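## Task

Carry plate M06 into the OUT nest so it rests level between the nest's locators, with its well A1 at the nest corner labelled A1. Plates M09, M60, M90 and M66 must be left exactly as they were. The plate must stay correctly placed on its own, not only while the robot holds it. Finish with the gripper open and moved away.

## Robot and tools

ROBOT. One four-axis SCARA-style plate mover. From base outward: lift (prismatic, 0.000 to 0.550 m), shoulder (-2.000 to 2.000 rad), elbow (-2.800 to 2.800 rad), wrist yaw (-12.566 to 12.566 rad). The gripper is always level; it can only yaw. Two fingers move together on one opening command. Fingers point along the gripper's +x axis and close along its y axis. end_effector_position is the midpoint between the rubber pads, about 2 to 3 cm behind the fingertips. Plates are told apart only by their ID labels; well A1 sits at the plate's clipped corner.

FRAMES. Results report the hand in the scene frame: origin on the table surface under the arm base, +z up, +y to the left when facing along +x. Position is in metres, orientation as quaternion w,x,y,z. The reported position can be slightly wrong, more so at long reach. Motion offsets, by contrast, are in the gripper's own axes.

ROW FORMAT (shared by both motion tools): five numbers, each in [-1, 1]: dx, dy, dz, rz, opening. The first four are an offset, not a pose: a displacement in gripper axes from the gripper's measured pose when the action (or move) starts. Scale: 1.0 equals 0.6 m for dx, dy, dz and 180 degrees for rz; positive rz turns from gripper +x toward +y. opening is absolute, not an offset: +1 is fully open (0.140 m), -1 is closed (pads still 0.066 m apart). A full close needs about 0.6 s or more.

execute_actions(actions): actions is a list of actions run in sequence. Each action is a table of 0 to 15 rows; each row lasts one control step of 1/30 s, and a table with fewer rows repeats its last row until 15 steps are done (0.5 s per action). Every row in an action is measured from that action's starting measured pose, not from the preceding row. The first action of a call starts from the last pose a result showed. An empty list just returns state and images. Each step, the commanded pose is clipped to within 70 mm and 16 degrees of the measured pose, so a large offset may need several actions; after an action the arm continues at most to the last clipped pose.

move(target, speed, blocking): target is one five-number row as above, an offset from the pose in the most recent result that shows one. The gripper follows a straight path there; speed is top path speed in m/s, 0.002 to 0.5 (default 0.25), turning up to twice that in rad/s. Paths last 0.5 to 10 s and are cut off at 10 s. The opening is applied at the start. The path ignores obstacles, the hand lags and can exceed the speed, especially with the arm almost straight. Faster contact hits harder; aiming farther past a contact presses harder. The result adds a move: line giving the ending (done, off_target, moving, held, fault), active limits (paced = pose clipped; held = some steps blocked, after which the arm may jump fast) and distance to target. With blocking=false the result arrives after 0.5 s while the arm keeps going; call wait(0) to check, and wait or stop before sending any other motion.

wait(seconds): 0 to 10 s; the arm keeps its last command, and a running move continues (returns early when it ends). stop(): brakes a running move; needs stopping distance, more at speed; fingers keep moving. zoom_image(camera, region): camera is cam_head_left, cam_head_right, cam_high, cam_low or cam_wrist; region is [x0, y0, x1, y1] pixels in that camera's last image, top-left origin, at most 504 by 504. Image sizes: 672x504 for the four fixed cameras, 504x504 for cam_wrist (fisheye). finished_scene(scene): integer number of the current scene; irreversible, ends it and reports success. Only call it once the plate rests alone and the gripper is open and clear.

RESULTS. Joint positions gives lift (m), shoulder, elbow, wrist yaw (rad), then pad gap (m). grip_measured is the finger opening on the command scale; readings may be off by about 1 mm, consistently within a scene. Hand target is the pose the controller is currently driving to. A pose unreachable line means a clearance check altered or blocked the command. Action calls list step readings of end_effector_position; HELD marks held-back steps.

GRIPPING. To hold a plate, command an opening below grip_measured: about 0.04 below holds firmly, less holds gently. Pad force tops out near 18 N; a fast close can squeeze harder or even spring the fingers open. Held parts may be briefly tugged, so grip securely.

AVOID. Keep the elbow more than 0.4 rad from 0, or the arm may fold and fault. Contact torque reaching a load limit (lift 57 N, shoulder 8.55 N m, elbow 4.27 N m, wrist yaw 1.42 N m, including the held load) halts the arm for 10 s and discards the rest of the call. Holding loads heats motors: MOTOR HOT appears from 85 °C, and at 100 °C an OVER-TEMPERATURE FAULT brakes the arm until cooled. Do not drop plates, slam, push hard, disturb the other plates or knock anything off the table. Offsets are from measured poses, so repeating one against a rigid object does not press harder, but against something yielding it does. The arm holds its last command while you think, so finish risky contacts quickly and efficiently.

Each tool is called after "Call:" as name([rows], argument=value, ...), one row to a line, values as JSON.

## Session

Call:
execute_actions(actions=[])

Scene clock: 0.00 s.
end_effector_position=(+0.4855, +0.1936, +0.4595) grip_measured=+0.98 end_effector_quat_wxyz=(-0.518, +0.000, +0.000, +0.855)
Joint positions: [0.455 1.008 2.477 0.745 0.139]
Motor temperatures (°C, as the motors report them): [38 23 23 23]
Hand target: +0.486, +0.194, +0.460; -0.518, +0.000, +0.000, +0.855

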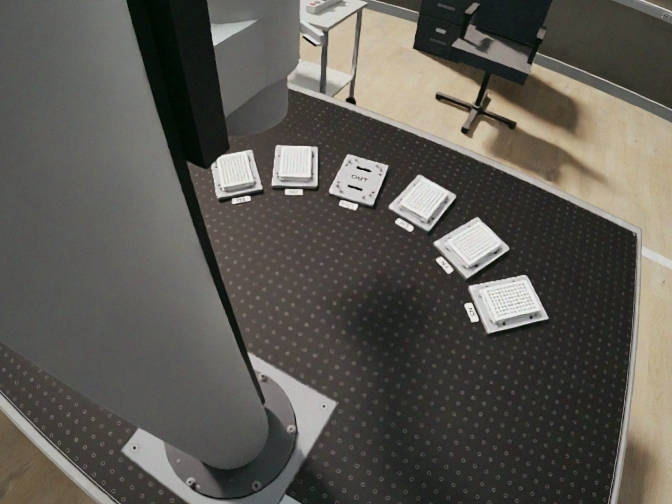

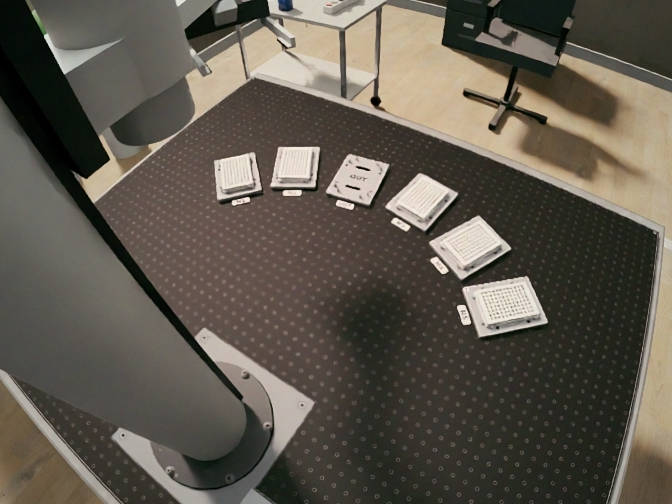

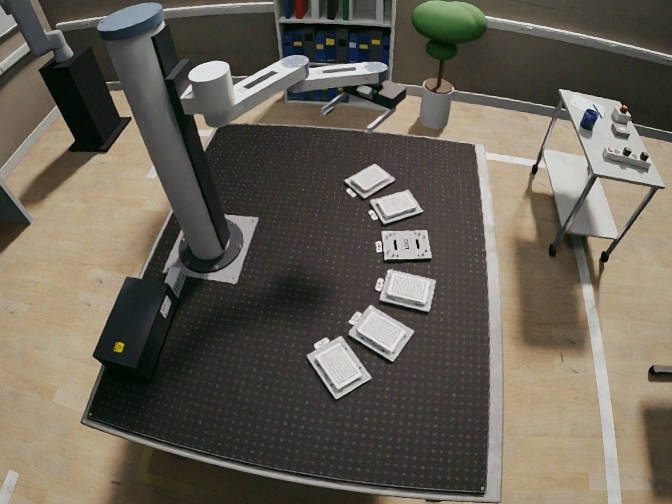

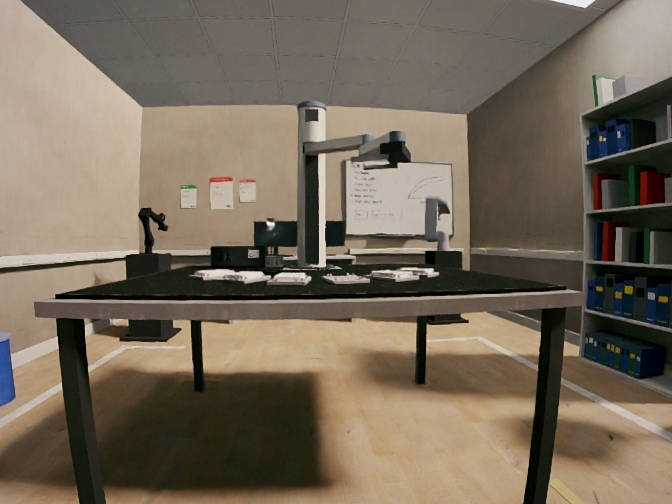

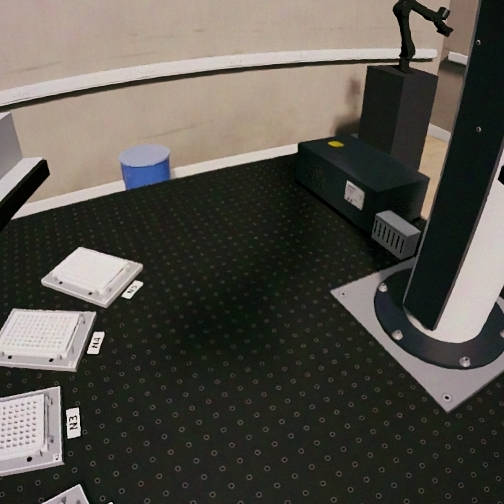

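Call:
execute_actions(actions=[])

Scene clock: 0.50 s.
end_effector_position=(+0.4855, +0.1936, +0.4595) grip_measured=+0.98 end_effector_quat_wxyz=(-0.518, +0.000, +0.000, +0.855)
Joint positions: [0.455 1.008 2.477 0.745 0.139]
Motor temperatures (°C, as the motors report them): [38 23 23 23]
Hand target: +0.486, +0.194, +0.460; -0.518, +0.000, +0.000, +0.855

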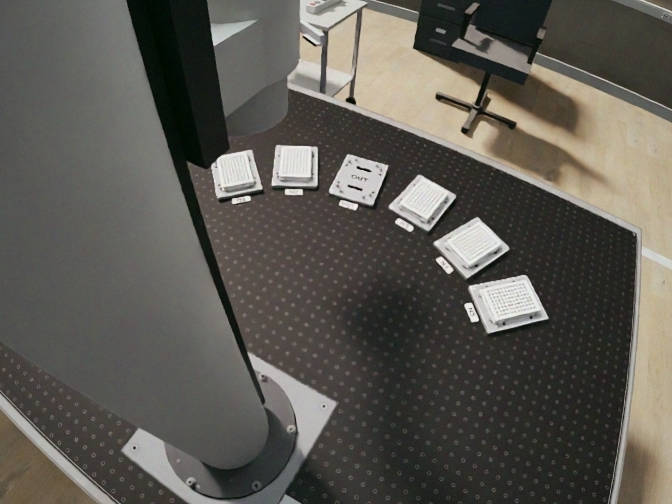

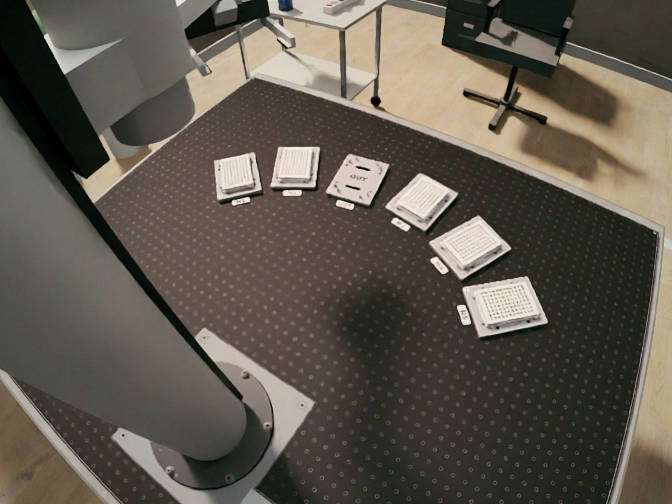

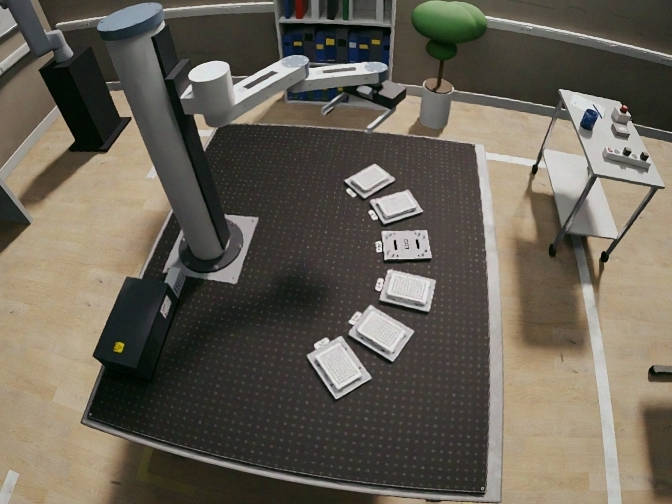

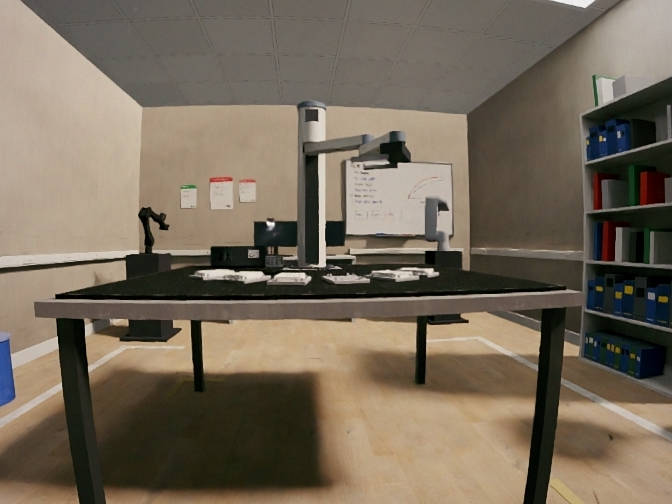

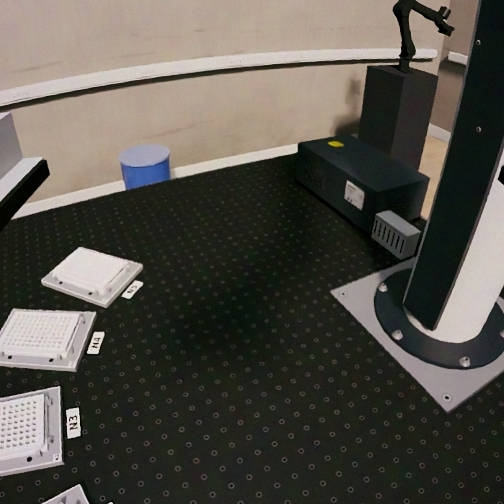

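Call:
zoom_image(camera="cam_head_right", region=[200, 135, 400, 225])

Call:
zoom_image(camera="cam_head_right", region=[375, 165, 560, 345])

Call:
zoom_image(camera="cam_high", region=[330, 155, 450, 275])

Call:
zoom_image(camera="cam_high", region=[295, 260, 445, 410])

Call:
zoom_image(camera="cam_low", region=[180, 255, 320, 295])

Call:
zoom_image(camera="cam_low", region=[310, 255, 450, 295])

Region (200, 135, 400, 225) of cam_head_right's 672x504 image, scaled by 2.520, with more detail than that image has; it fills the top 227 rows of this view, and the rest is white.

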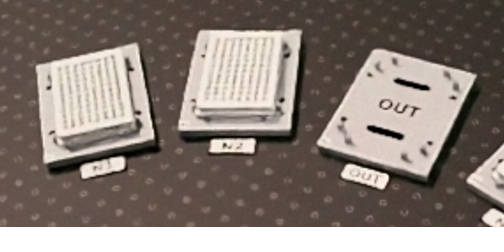

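Region (375, 165, 560, 345) of cam_head_right's 672x504 image, scaled by 2.724, with more detail than that image has; it fills the top 490 rows of this view, and the rest is white.

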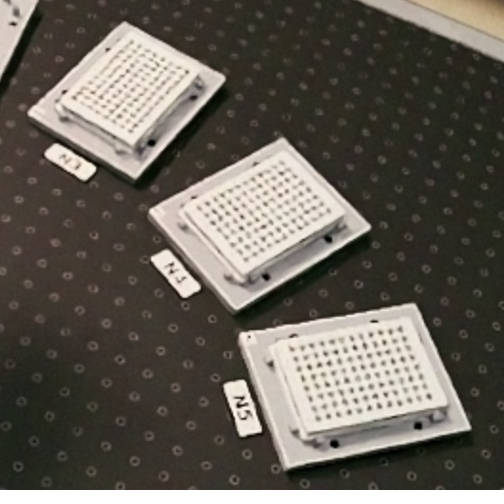

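Region (330, 155, 450, 275) of cam_high's 672x504 image, scaled by 4.200, with more detail than that image has.

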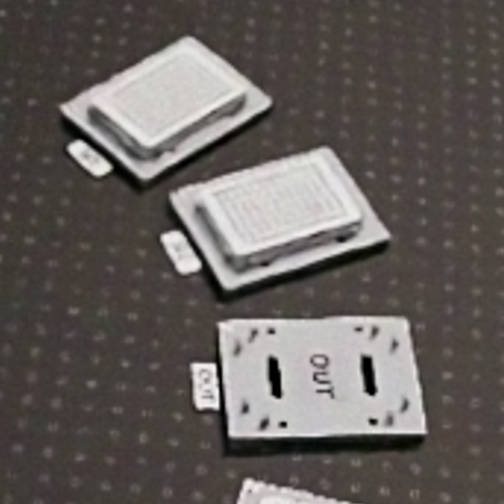

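Region (295, 260, 445, 410) of cam_high's 672x504 image, scaled by 3.360, with more detail than that image has.

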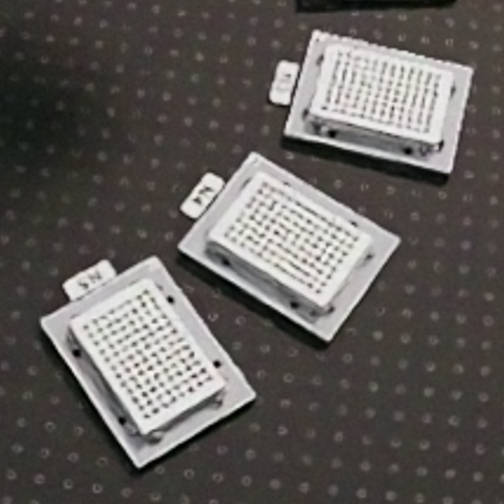

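Region (180, 255, 320, 295) of cam_low's 672x504 image, scaled by 3.600, with more detail than that image has; it fills the top 144 rows of this view, and the rest is white.

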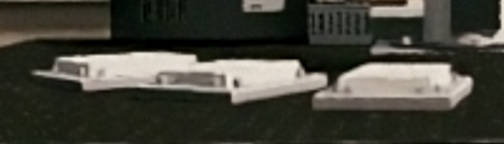

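Region (310, 255, 450, 295) of cam_low's 672x504 image, scaled by 3.600, with more detail than that image has; it fills the top 144 rows of this view, and the rest is white.

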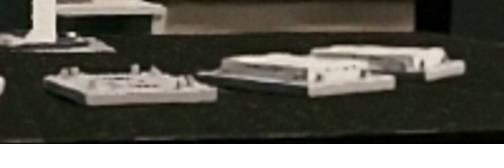

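Call:
zoom_image(camera="cam_head_right", region=[455, 270, 555, 345])

Call:
zoom_image(camera="cam_head_right", region=[425, 210, 515, 285])

Call:
zoom_image(camera="cam_head_right", region=[380, 168, 465, 238])

Call:
zoom_image(camera="cam_head_right", region=[320, 148, 395, 215])

Call:
zoom_image(camera="cam_head_right", region=[262, 140, 330, 200])

Call:
zoom_image(camera="cam_head_right", region=[205, 146, 273, 210])

Call:
zoom_image(camera="cam_wrist", region=[0, 240, 160, 400])

Call:
zoom_image(camera="cam_wrist", region=[0, 380, 124, 504])

Region (455, 270, 555, 345) of cam_head_right's 672x504 image, scaled by 5.040, with more detail than that image has; it fills the top 378 rows of this view, and the rest is white.

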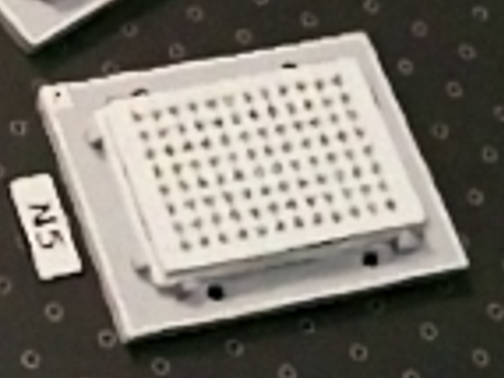

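Region (425, 210, 515, 285) of cam_head_right's 672x504 image, scaled by 5.600, with more detail than that image has.

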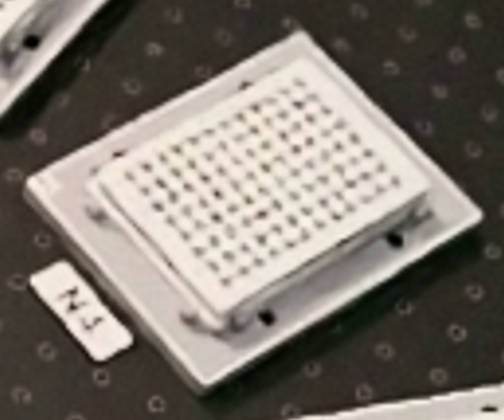

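Region (380, 168, 465, 238) of cam_head_right's 672x504 image, scaled by 5.929, with more detail than that image has; it fills the top 415 rows of this view, and the rest is white.

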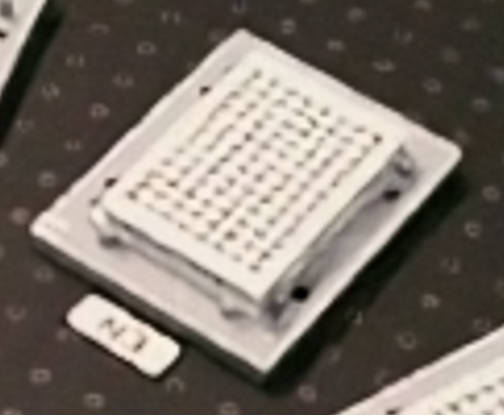

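Region (320, 148, 395, 215) of cam_head_right's 672x504 image, scaled by 6.720, with more detail than that image has; it fills the top 450 rows of this view, and the rest is white.

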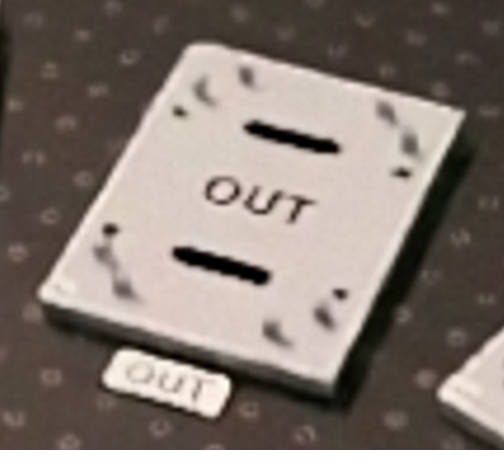

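Region (262, 140, 330, 200) of cam_head_right's 672x504 image, scaled by 7.412, with more detail than that image has; it fills the top 445 rows of this view, and the rest is white.

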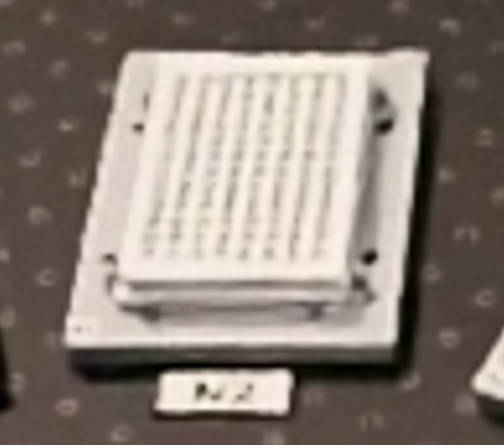

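Region (205, 146, 273, 210) of cam_head_right's 672x504 image, scaled by 7.412, with more detail than that image has; it fills the top 474 rows of this view, and the rest is white.

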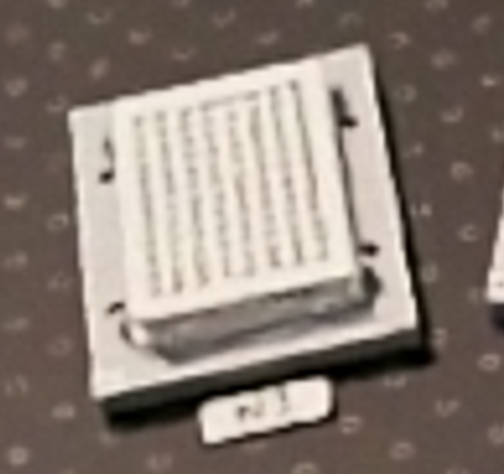

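Region (0, 240, 160, 400) of cam_wrist's 504x504 image, scaled by 3.150, with more detail than that image has.

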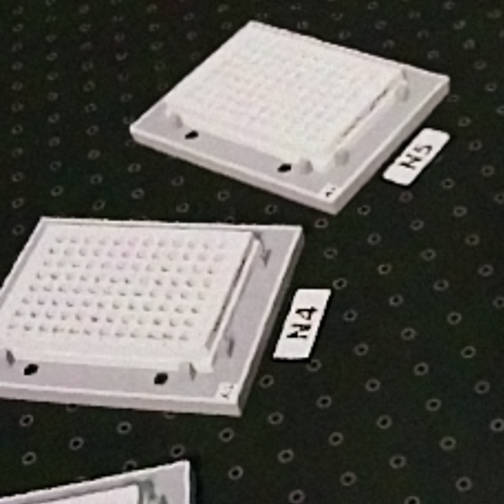

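Region (0, 380, 124, 504) of cam_wrist's 504x504 image, scaled by 4.065, with more detail than that image has.

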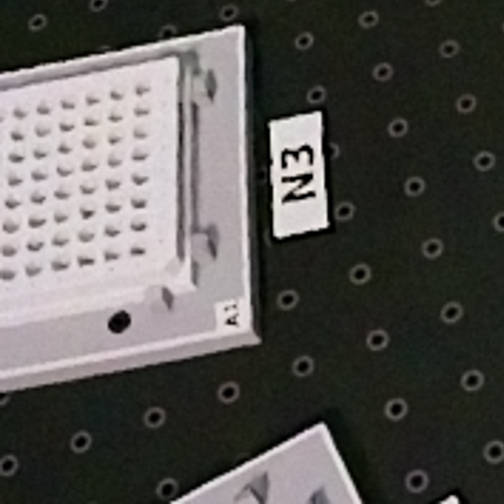

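Call:
zoom_image(camera="cam_low", region=[185, 262, 245, 292])

Call:
zoom_image(camera="cam_low", region=[215, 262, 275, 292])

Call:
zoom_image(camera="cam_low", region=[260, 262, 320, 292])

Call:
zoom_image(camera="cam_low", region=[315, 262, 375, 292])

Call:
zoom_image(camera="cam_low", region=[360, 260, 420, 290])

Call:
zoom_image(camera="cam_low", region=[390, 258, 450, 288])

Region (185, 262, 245, 292) of cam_low's 672x504 image, scaled by 8.400, with more detail than that image has.

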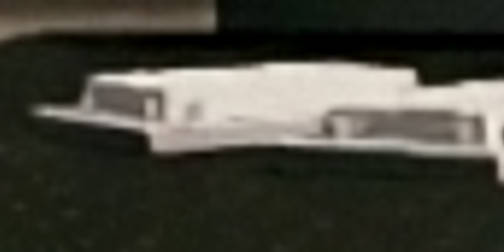

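Region (215, 262, 275, 292) of cam_low's 672x504 image, scaled by 8.400, with more detail than that image has.

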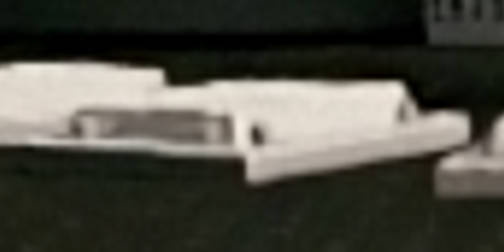

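Region (260, 262, 320, 292) of cam_low's 672x504 image, scaled by 8.400, with more detail than that image has.

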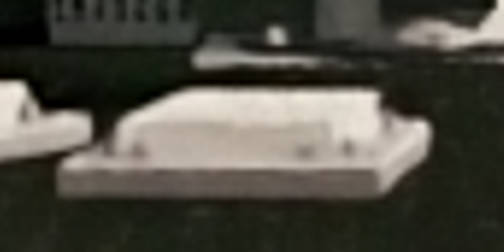

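Region (315, 262, 375, 292) of cam_low's 672x504 image, scaled by 8.400, with more detail than that image has.

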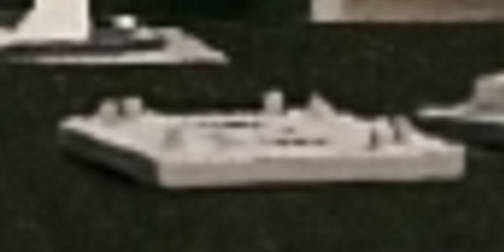

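Region (360, 260, 420, 290) of cam_low's 672x504 image, scaled by 8.400, with more detail than that image has.

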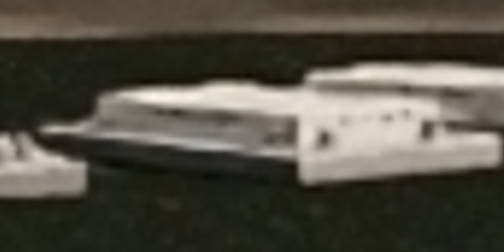

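Region (390, 258, 450, 288) of cam_low's 672x504 image, scaled by 8.400, with more detail than that image has.

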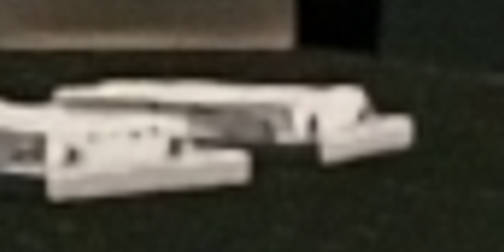

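Call:
zoom_image(camera="cam_head_right", region=[215, 180, 265, 205])

Call:
zoom_image(camera="cam_head_left", region=[212, 176, 266, 203])

Call:
zoom_image(camera="cam_head_left", region=[268, 170, 322, 197])

Call:
zoom_image(camera="cam_head_left", region=[388, 190, 458, 235])

Call:
zoom_image(camera="cam_head_left", region=[432, 230, 512, 282])

Call:
zoom_image(camera="cam_head_left", region=[465, 272, 552, 337])

Call:
zoom_image(camera="cam_wrist", region=[50, 300, 110, 375])

Call:
zoom_image(camera="cam_wrist", region=[80, 250, 150, 310])

Region (215, 180, 265, 205) of cam_head_right's 672x504 image, scaled by 10.080, with more detail than that image has.

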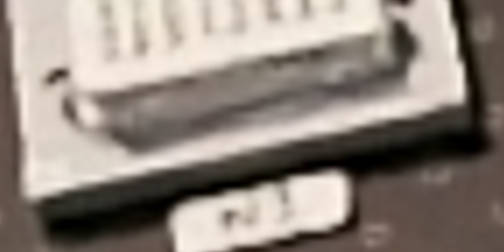

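Region (212, 176, 266, 203) of cam_head_left's 672x504 image, scaled by 9.333, with more detail than that image has.

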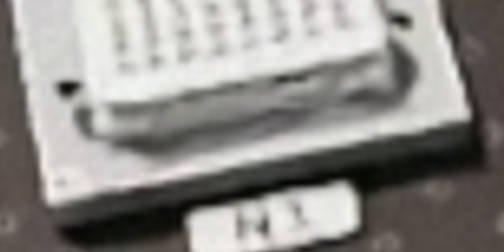

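Region (268, 170, 322, 197) of cam_head_left's 672x504 image, scaled by 9.333, with more detail than that image has.

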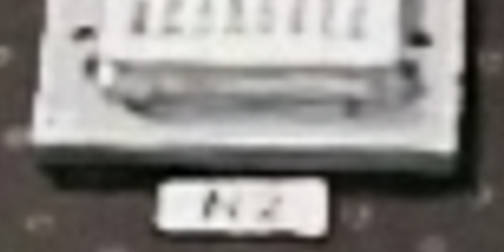

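Region (388, 190, 458, 235) of cam_head_left's 672x504 image, scaled by 7.200, with more detail than that image has; it fills the top 324 rows of this view, and the rest is white.

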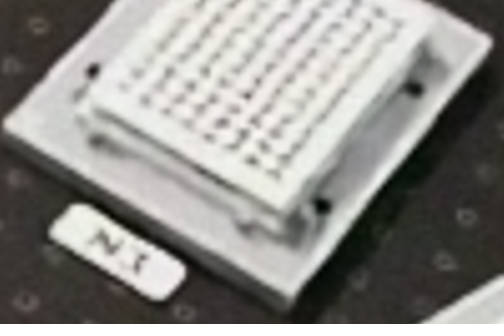

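Region (432, 230, 512, 282) of cam_head_left's 672x504 image, scaled by 6.300, with more detail than that image has; it fills the top 328 rows of this view, and the rest is white.

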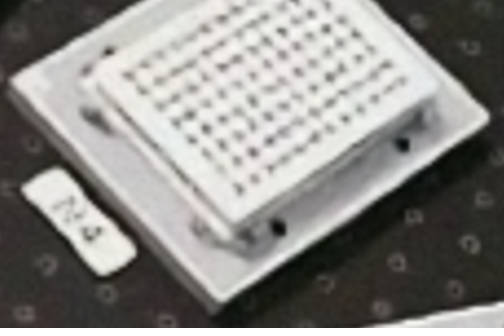

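Region (465, 272, 552, 337) of cam_head_left's 672x504 image, scaled by 5.793, with more detail than that image has; it fills the top 377 rows of this view, and the rest is white.

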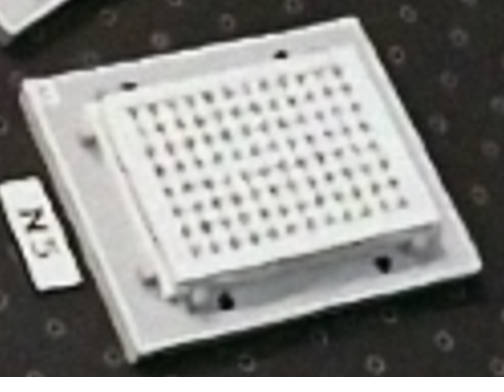

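Region (50, 300, 110, 375) of cam_wrist's 504x504 image, scaled by 6.720, with more detail than that image has; it fills the left 403 columns of this view, and the rest is white.

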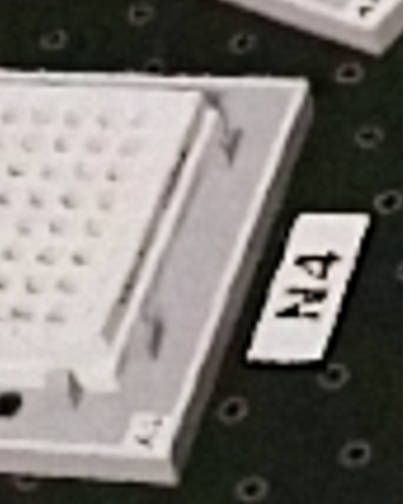

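Region (80, 250, 150, 310) of cam_wrist's 504x504 image, scaled by 7.200, with more detail than that image has; it fills the top 432 rows of this view, and the rest is white.

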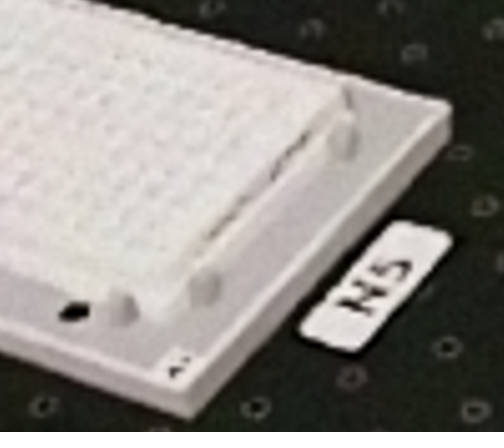

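Call:
zoom_image(camera="cam_low", region=[392, 266, 422, 284])

Call:
zoom_image(camera="cam_high", region=[365, 185, 428, 230])

Call:
zoom_image(camera="cam_high", region=[340, 160, 400, 202])

Call:
zoom_image(camera="cam_high", region=[372, 265, 442, 315])

Call:
zoom_image(camera="cam_high", region=[345, 300, 420, 365])

Call:
zoom_image(camera="cam_high", region=[302, 332, 377, 402])

Call:
zoom_image(camera="cam_wrist", region=[20, 385, 70, 465])

Region (392, 266, 422, 284) of cam_low's 672x504 image, scaled by 16.800, with more detail than that image has; it fills the top 302 rows of this view, and the rest is white.

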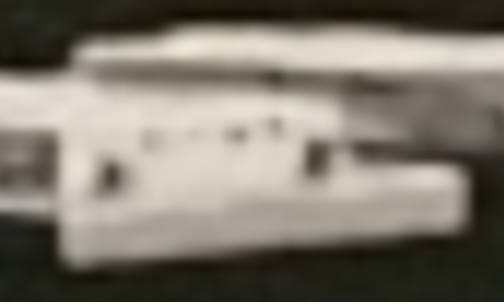

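Region (365, 185, 428, 230) of cam_high's 672x504 image, scaled by 8.000, with more detail than that image has; it fills the top 360 rows of this view, and the rest is white.

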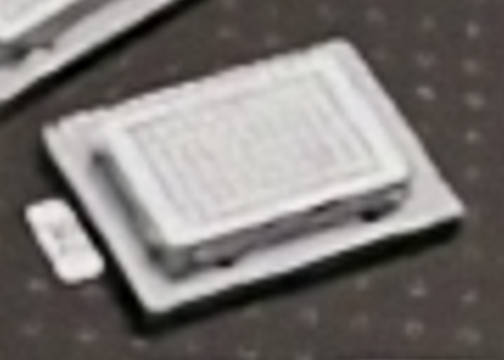

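Region (340, 160, 400, 202) of cam_high's 672x504 image, scaled by 8.400, with more detail than that image has; it fills the top 353 rows of this view, and the rest is white.

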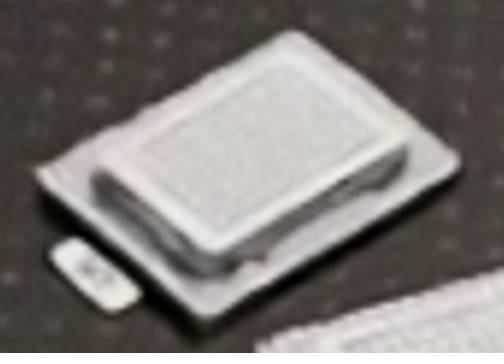

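Region (372, 265, 442, 315) of cam_high's 672x504 image, scaled by 7.200, with more detail than that image has; it fills the top 360 rows of this view, and the rest is white.

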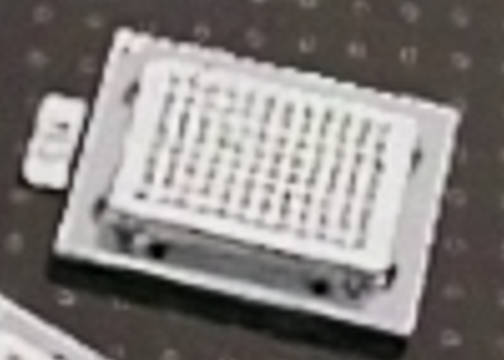

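Region (345, 300, 420, 365) of cam_high's 672x504 image, scaled by 6.720, with more detail than that image has; it fills the top 437 rows of this view, and the rest is white.

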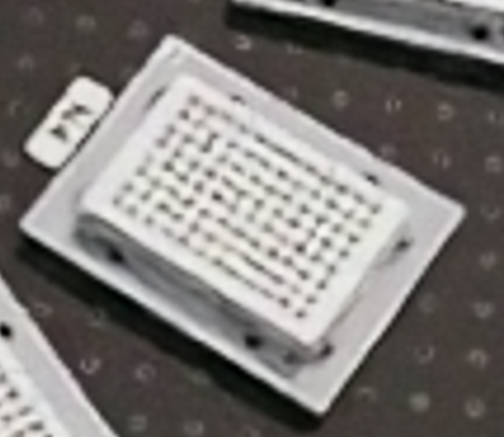

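Region (302, 332, 377, 402) of cam_high's 672x504 image, scaled by 6.720, with more detail than that image has; it fills the top 470 rows of this view, and the rest is white.

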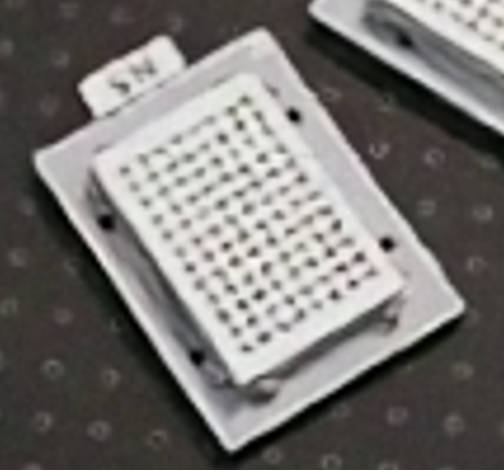

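Region (20, 385, 70, 465) of cam_wrist's 504x504 image, scaled by 6.300, with more detail than that image has; it fills the left 315 columns of this view, and the rest is white.

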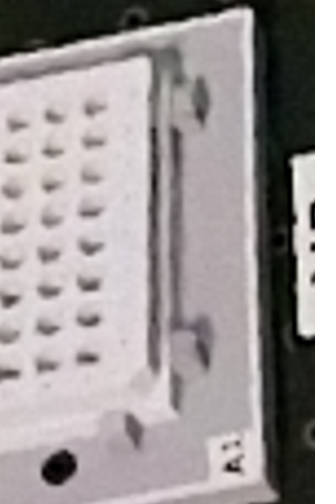

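Call:
execute_actions([
  [[0.03692, 0.33728, -0.6145, 0.7063, 1.0]],
])

Scene clock: 4.87 s.
end_effector_position=(+0.5351, +0.1566, +0.3318) grip_measured=+0.98 end_effector_quat_wxyz=(+0.706, -0.000, -0.000, -0.709)
Joint positions: [0.327 1.107 2.228 1.373 0.139]
Motor temperatures (°C, as the motors report them): [38 23 23 23]
Hand target: +0.554, +0.144, +0.284; +0.764, -0.000, -0.000, -0.646
Off the commanded pose: 0.280 m, 100 deg; position and orientation clipped at the last step of the last action.
Step readings (end_effector_position):
0: (+0.4855, +0.1936, +0.4595)
1: (+0.4856, +0.1936, +0.4595)
2: (+0.4861, +0.1931, +0.4583)
4: (+0.4891, +0.1905, +0.4502)
8: (+0.5033, +0.1800, +0.4135)
15: end_effector_position above

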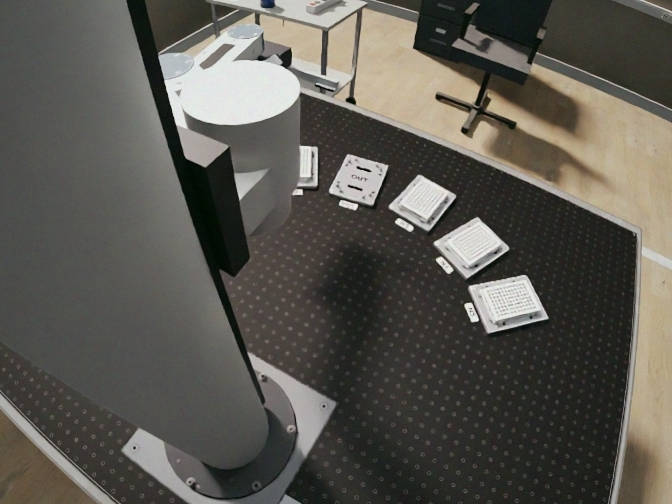

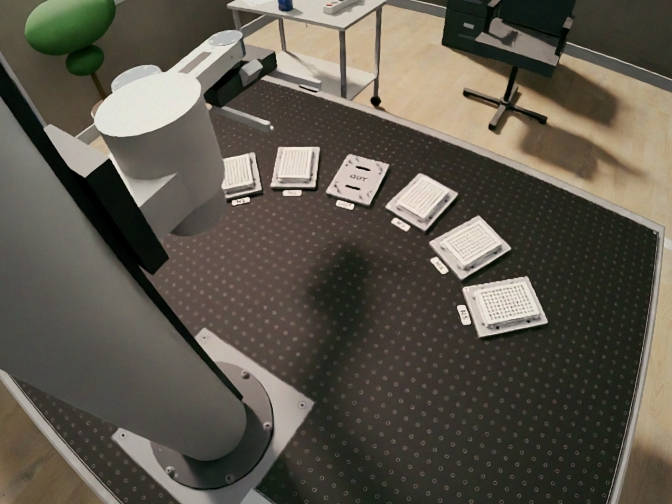

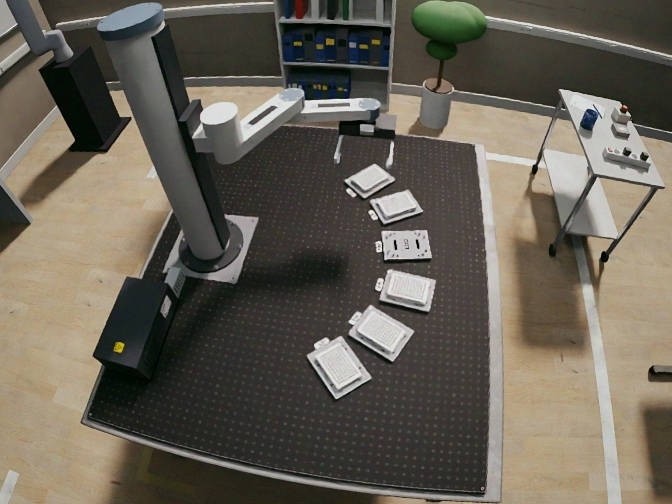

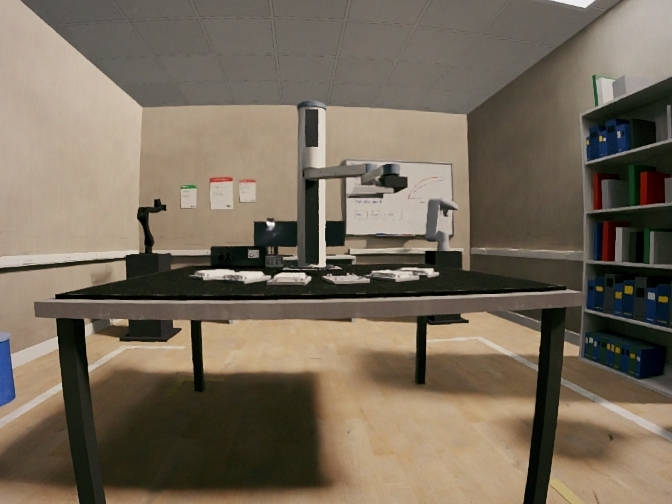

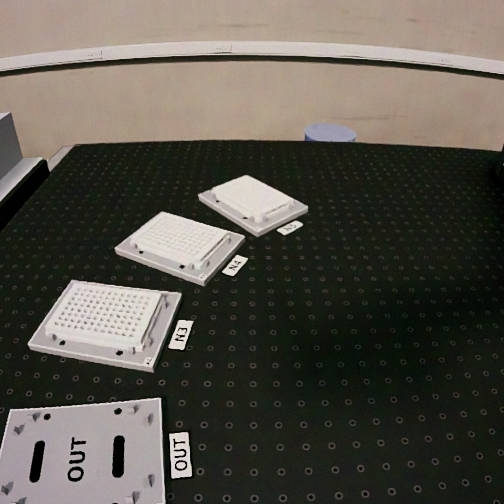

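Call:
execute_actions(actions=[])

Scene clock: 4.97 s.
end_effector_position=(+0.5471, +0.1481, +0.3009) grip_measured=+0.98 end_effector_quat_wxyz=(+0.743, -0.000, -0.000, -0.669)
Joint positions: [0.296 1.128 2.157 1.532 0.139]
Motor temperatures (°C, as the motors report them): [38 23 23 23]
Hand target: +0.554, +0.144, +0.284; +0.764, -0.000, -0.000, -0.646
Off the commanded pose: 0.246 m, 94 deg; position and orientation clipped at the last step of the last action.

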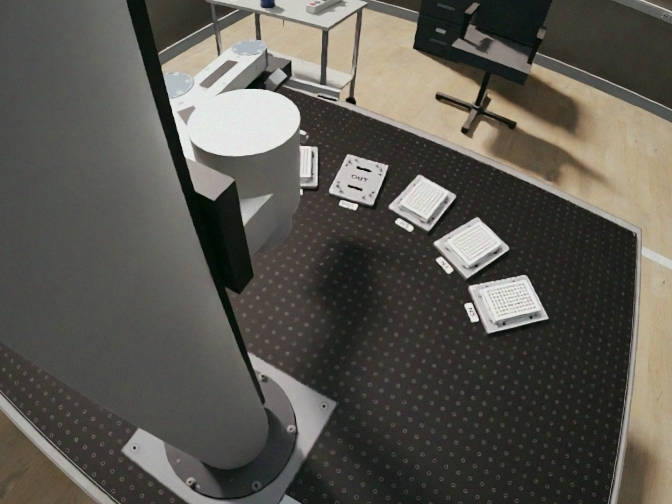

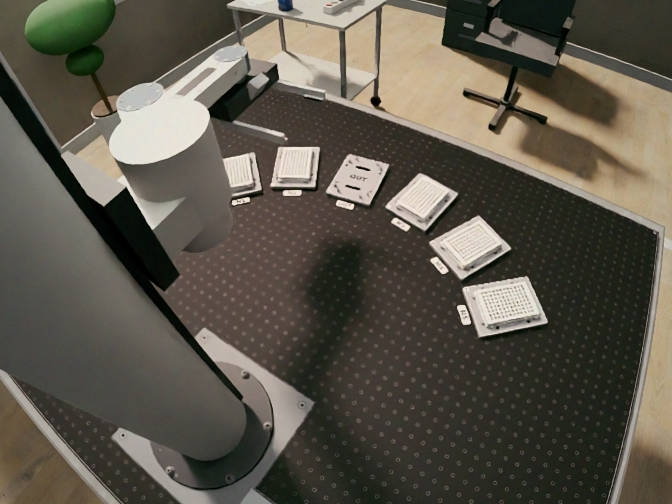

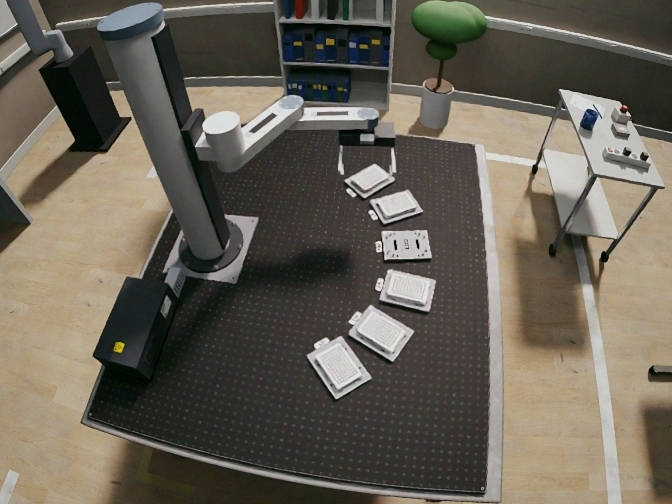

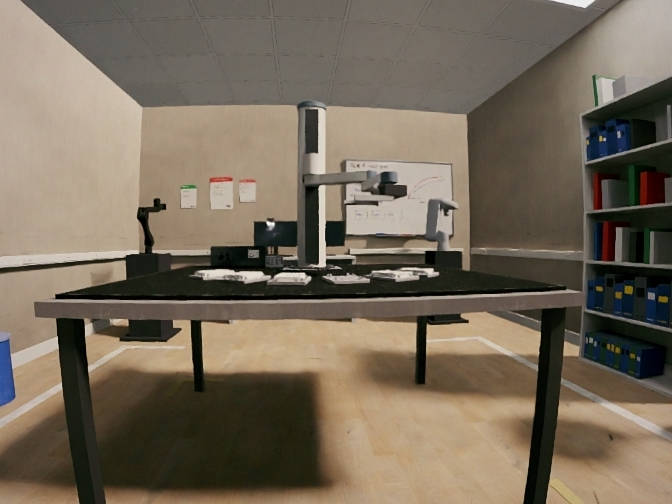

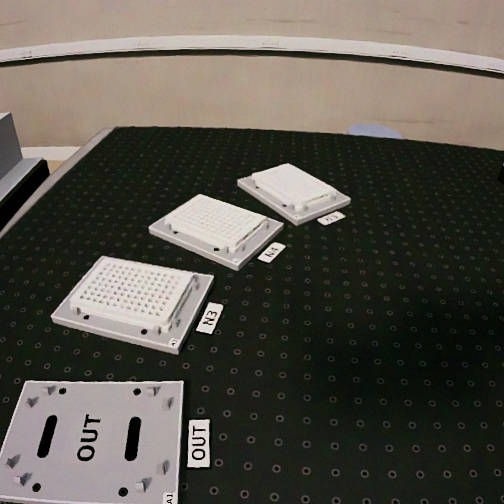

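Call:
zoom_image(camera="cam_wrist", region=[280, 180, 360, 230])

Call:
zoom_image(camera="cam_wrist", region=[210, 205, 290, 275])

Call:
zoom_image(camera="cam_wrist", region=[140, 265, 230, 355])

Call:
zoom_image(camera="cam_wrist", region=[0, 370, 220, 504])

Region (280, 180, 360, 230) of cam_wrist's 504x504 image, scaled by 6.300, with more detail than that image has; it fills the top 315 rows of this view, and the rest is white.

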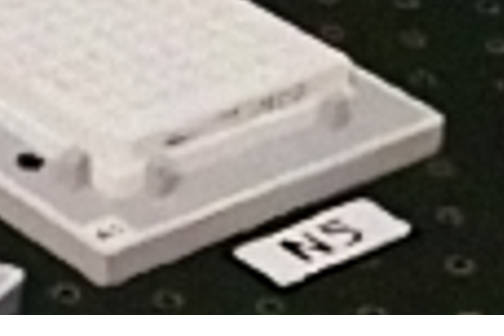

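Region (210, 205, 290, 275) of cam_wrist's 504x504 image, scaled by 6.300, with more detail than that image has; it fills the top 441 rows of this view, and the rest is white.

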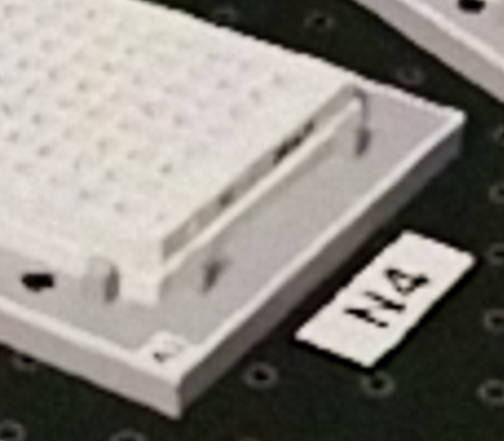

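Region (140, 265, 230, 355) of cam_wrist's 504x504 image, scaled by 5.600, with more detail than that image has.

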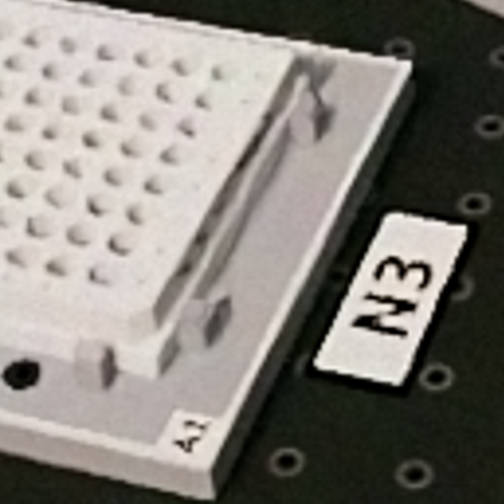

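Region (0, 370, 220, 504) of cam_wrist's 504x504 image, scaled by 2.291, with more detail than that image has; it fills the top 307 rows of this view, and the rest is white.

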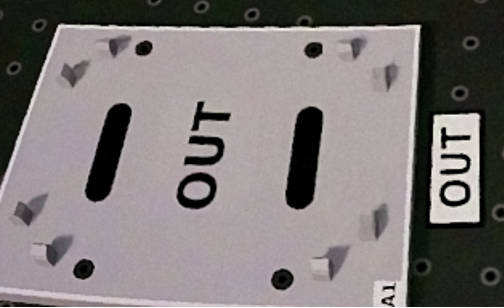

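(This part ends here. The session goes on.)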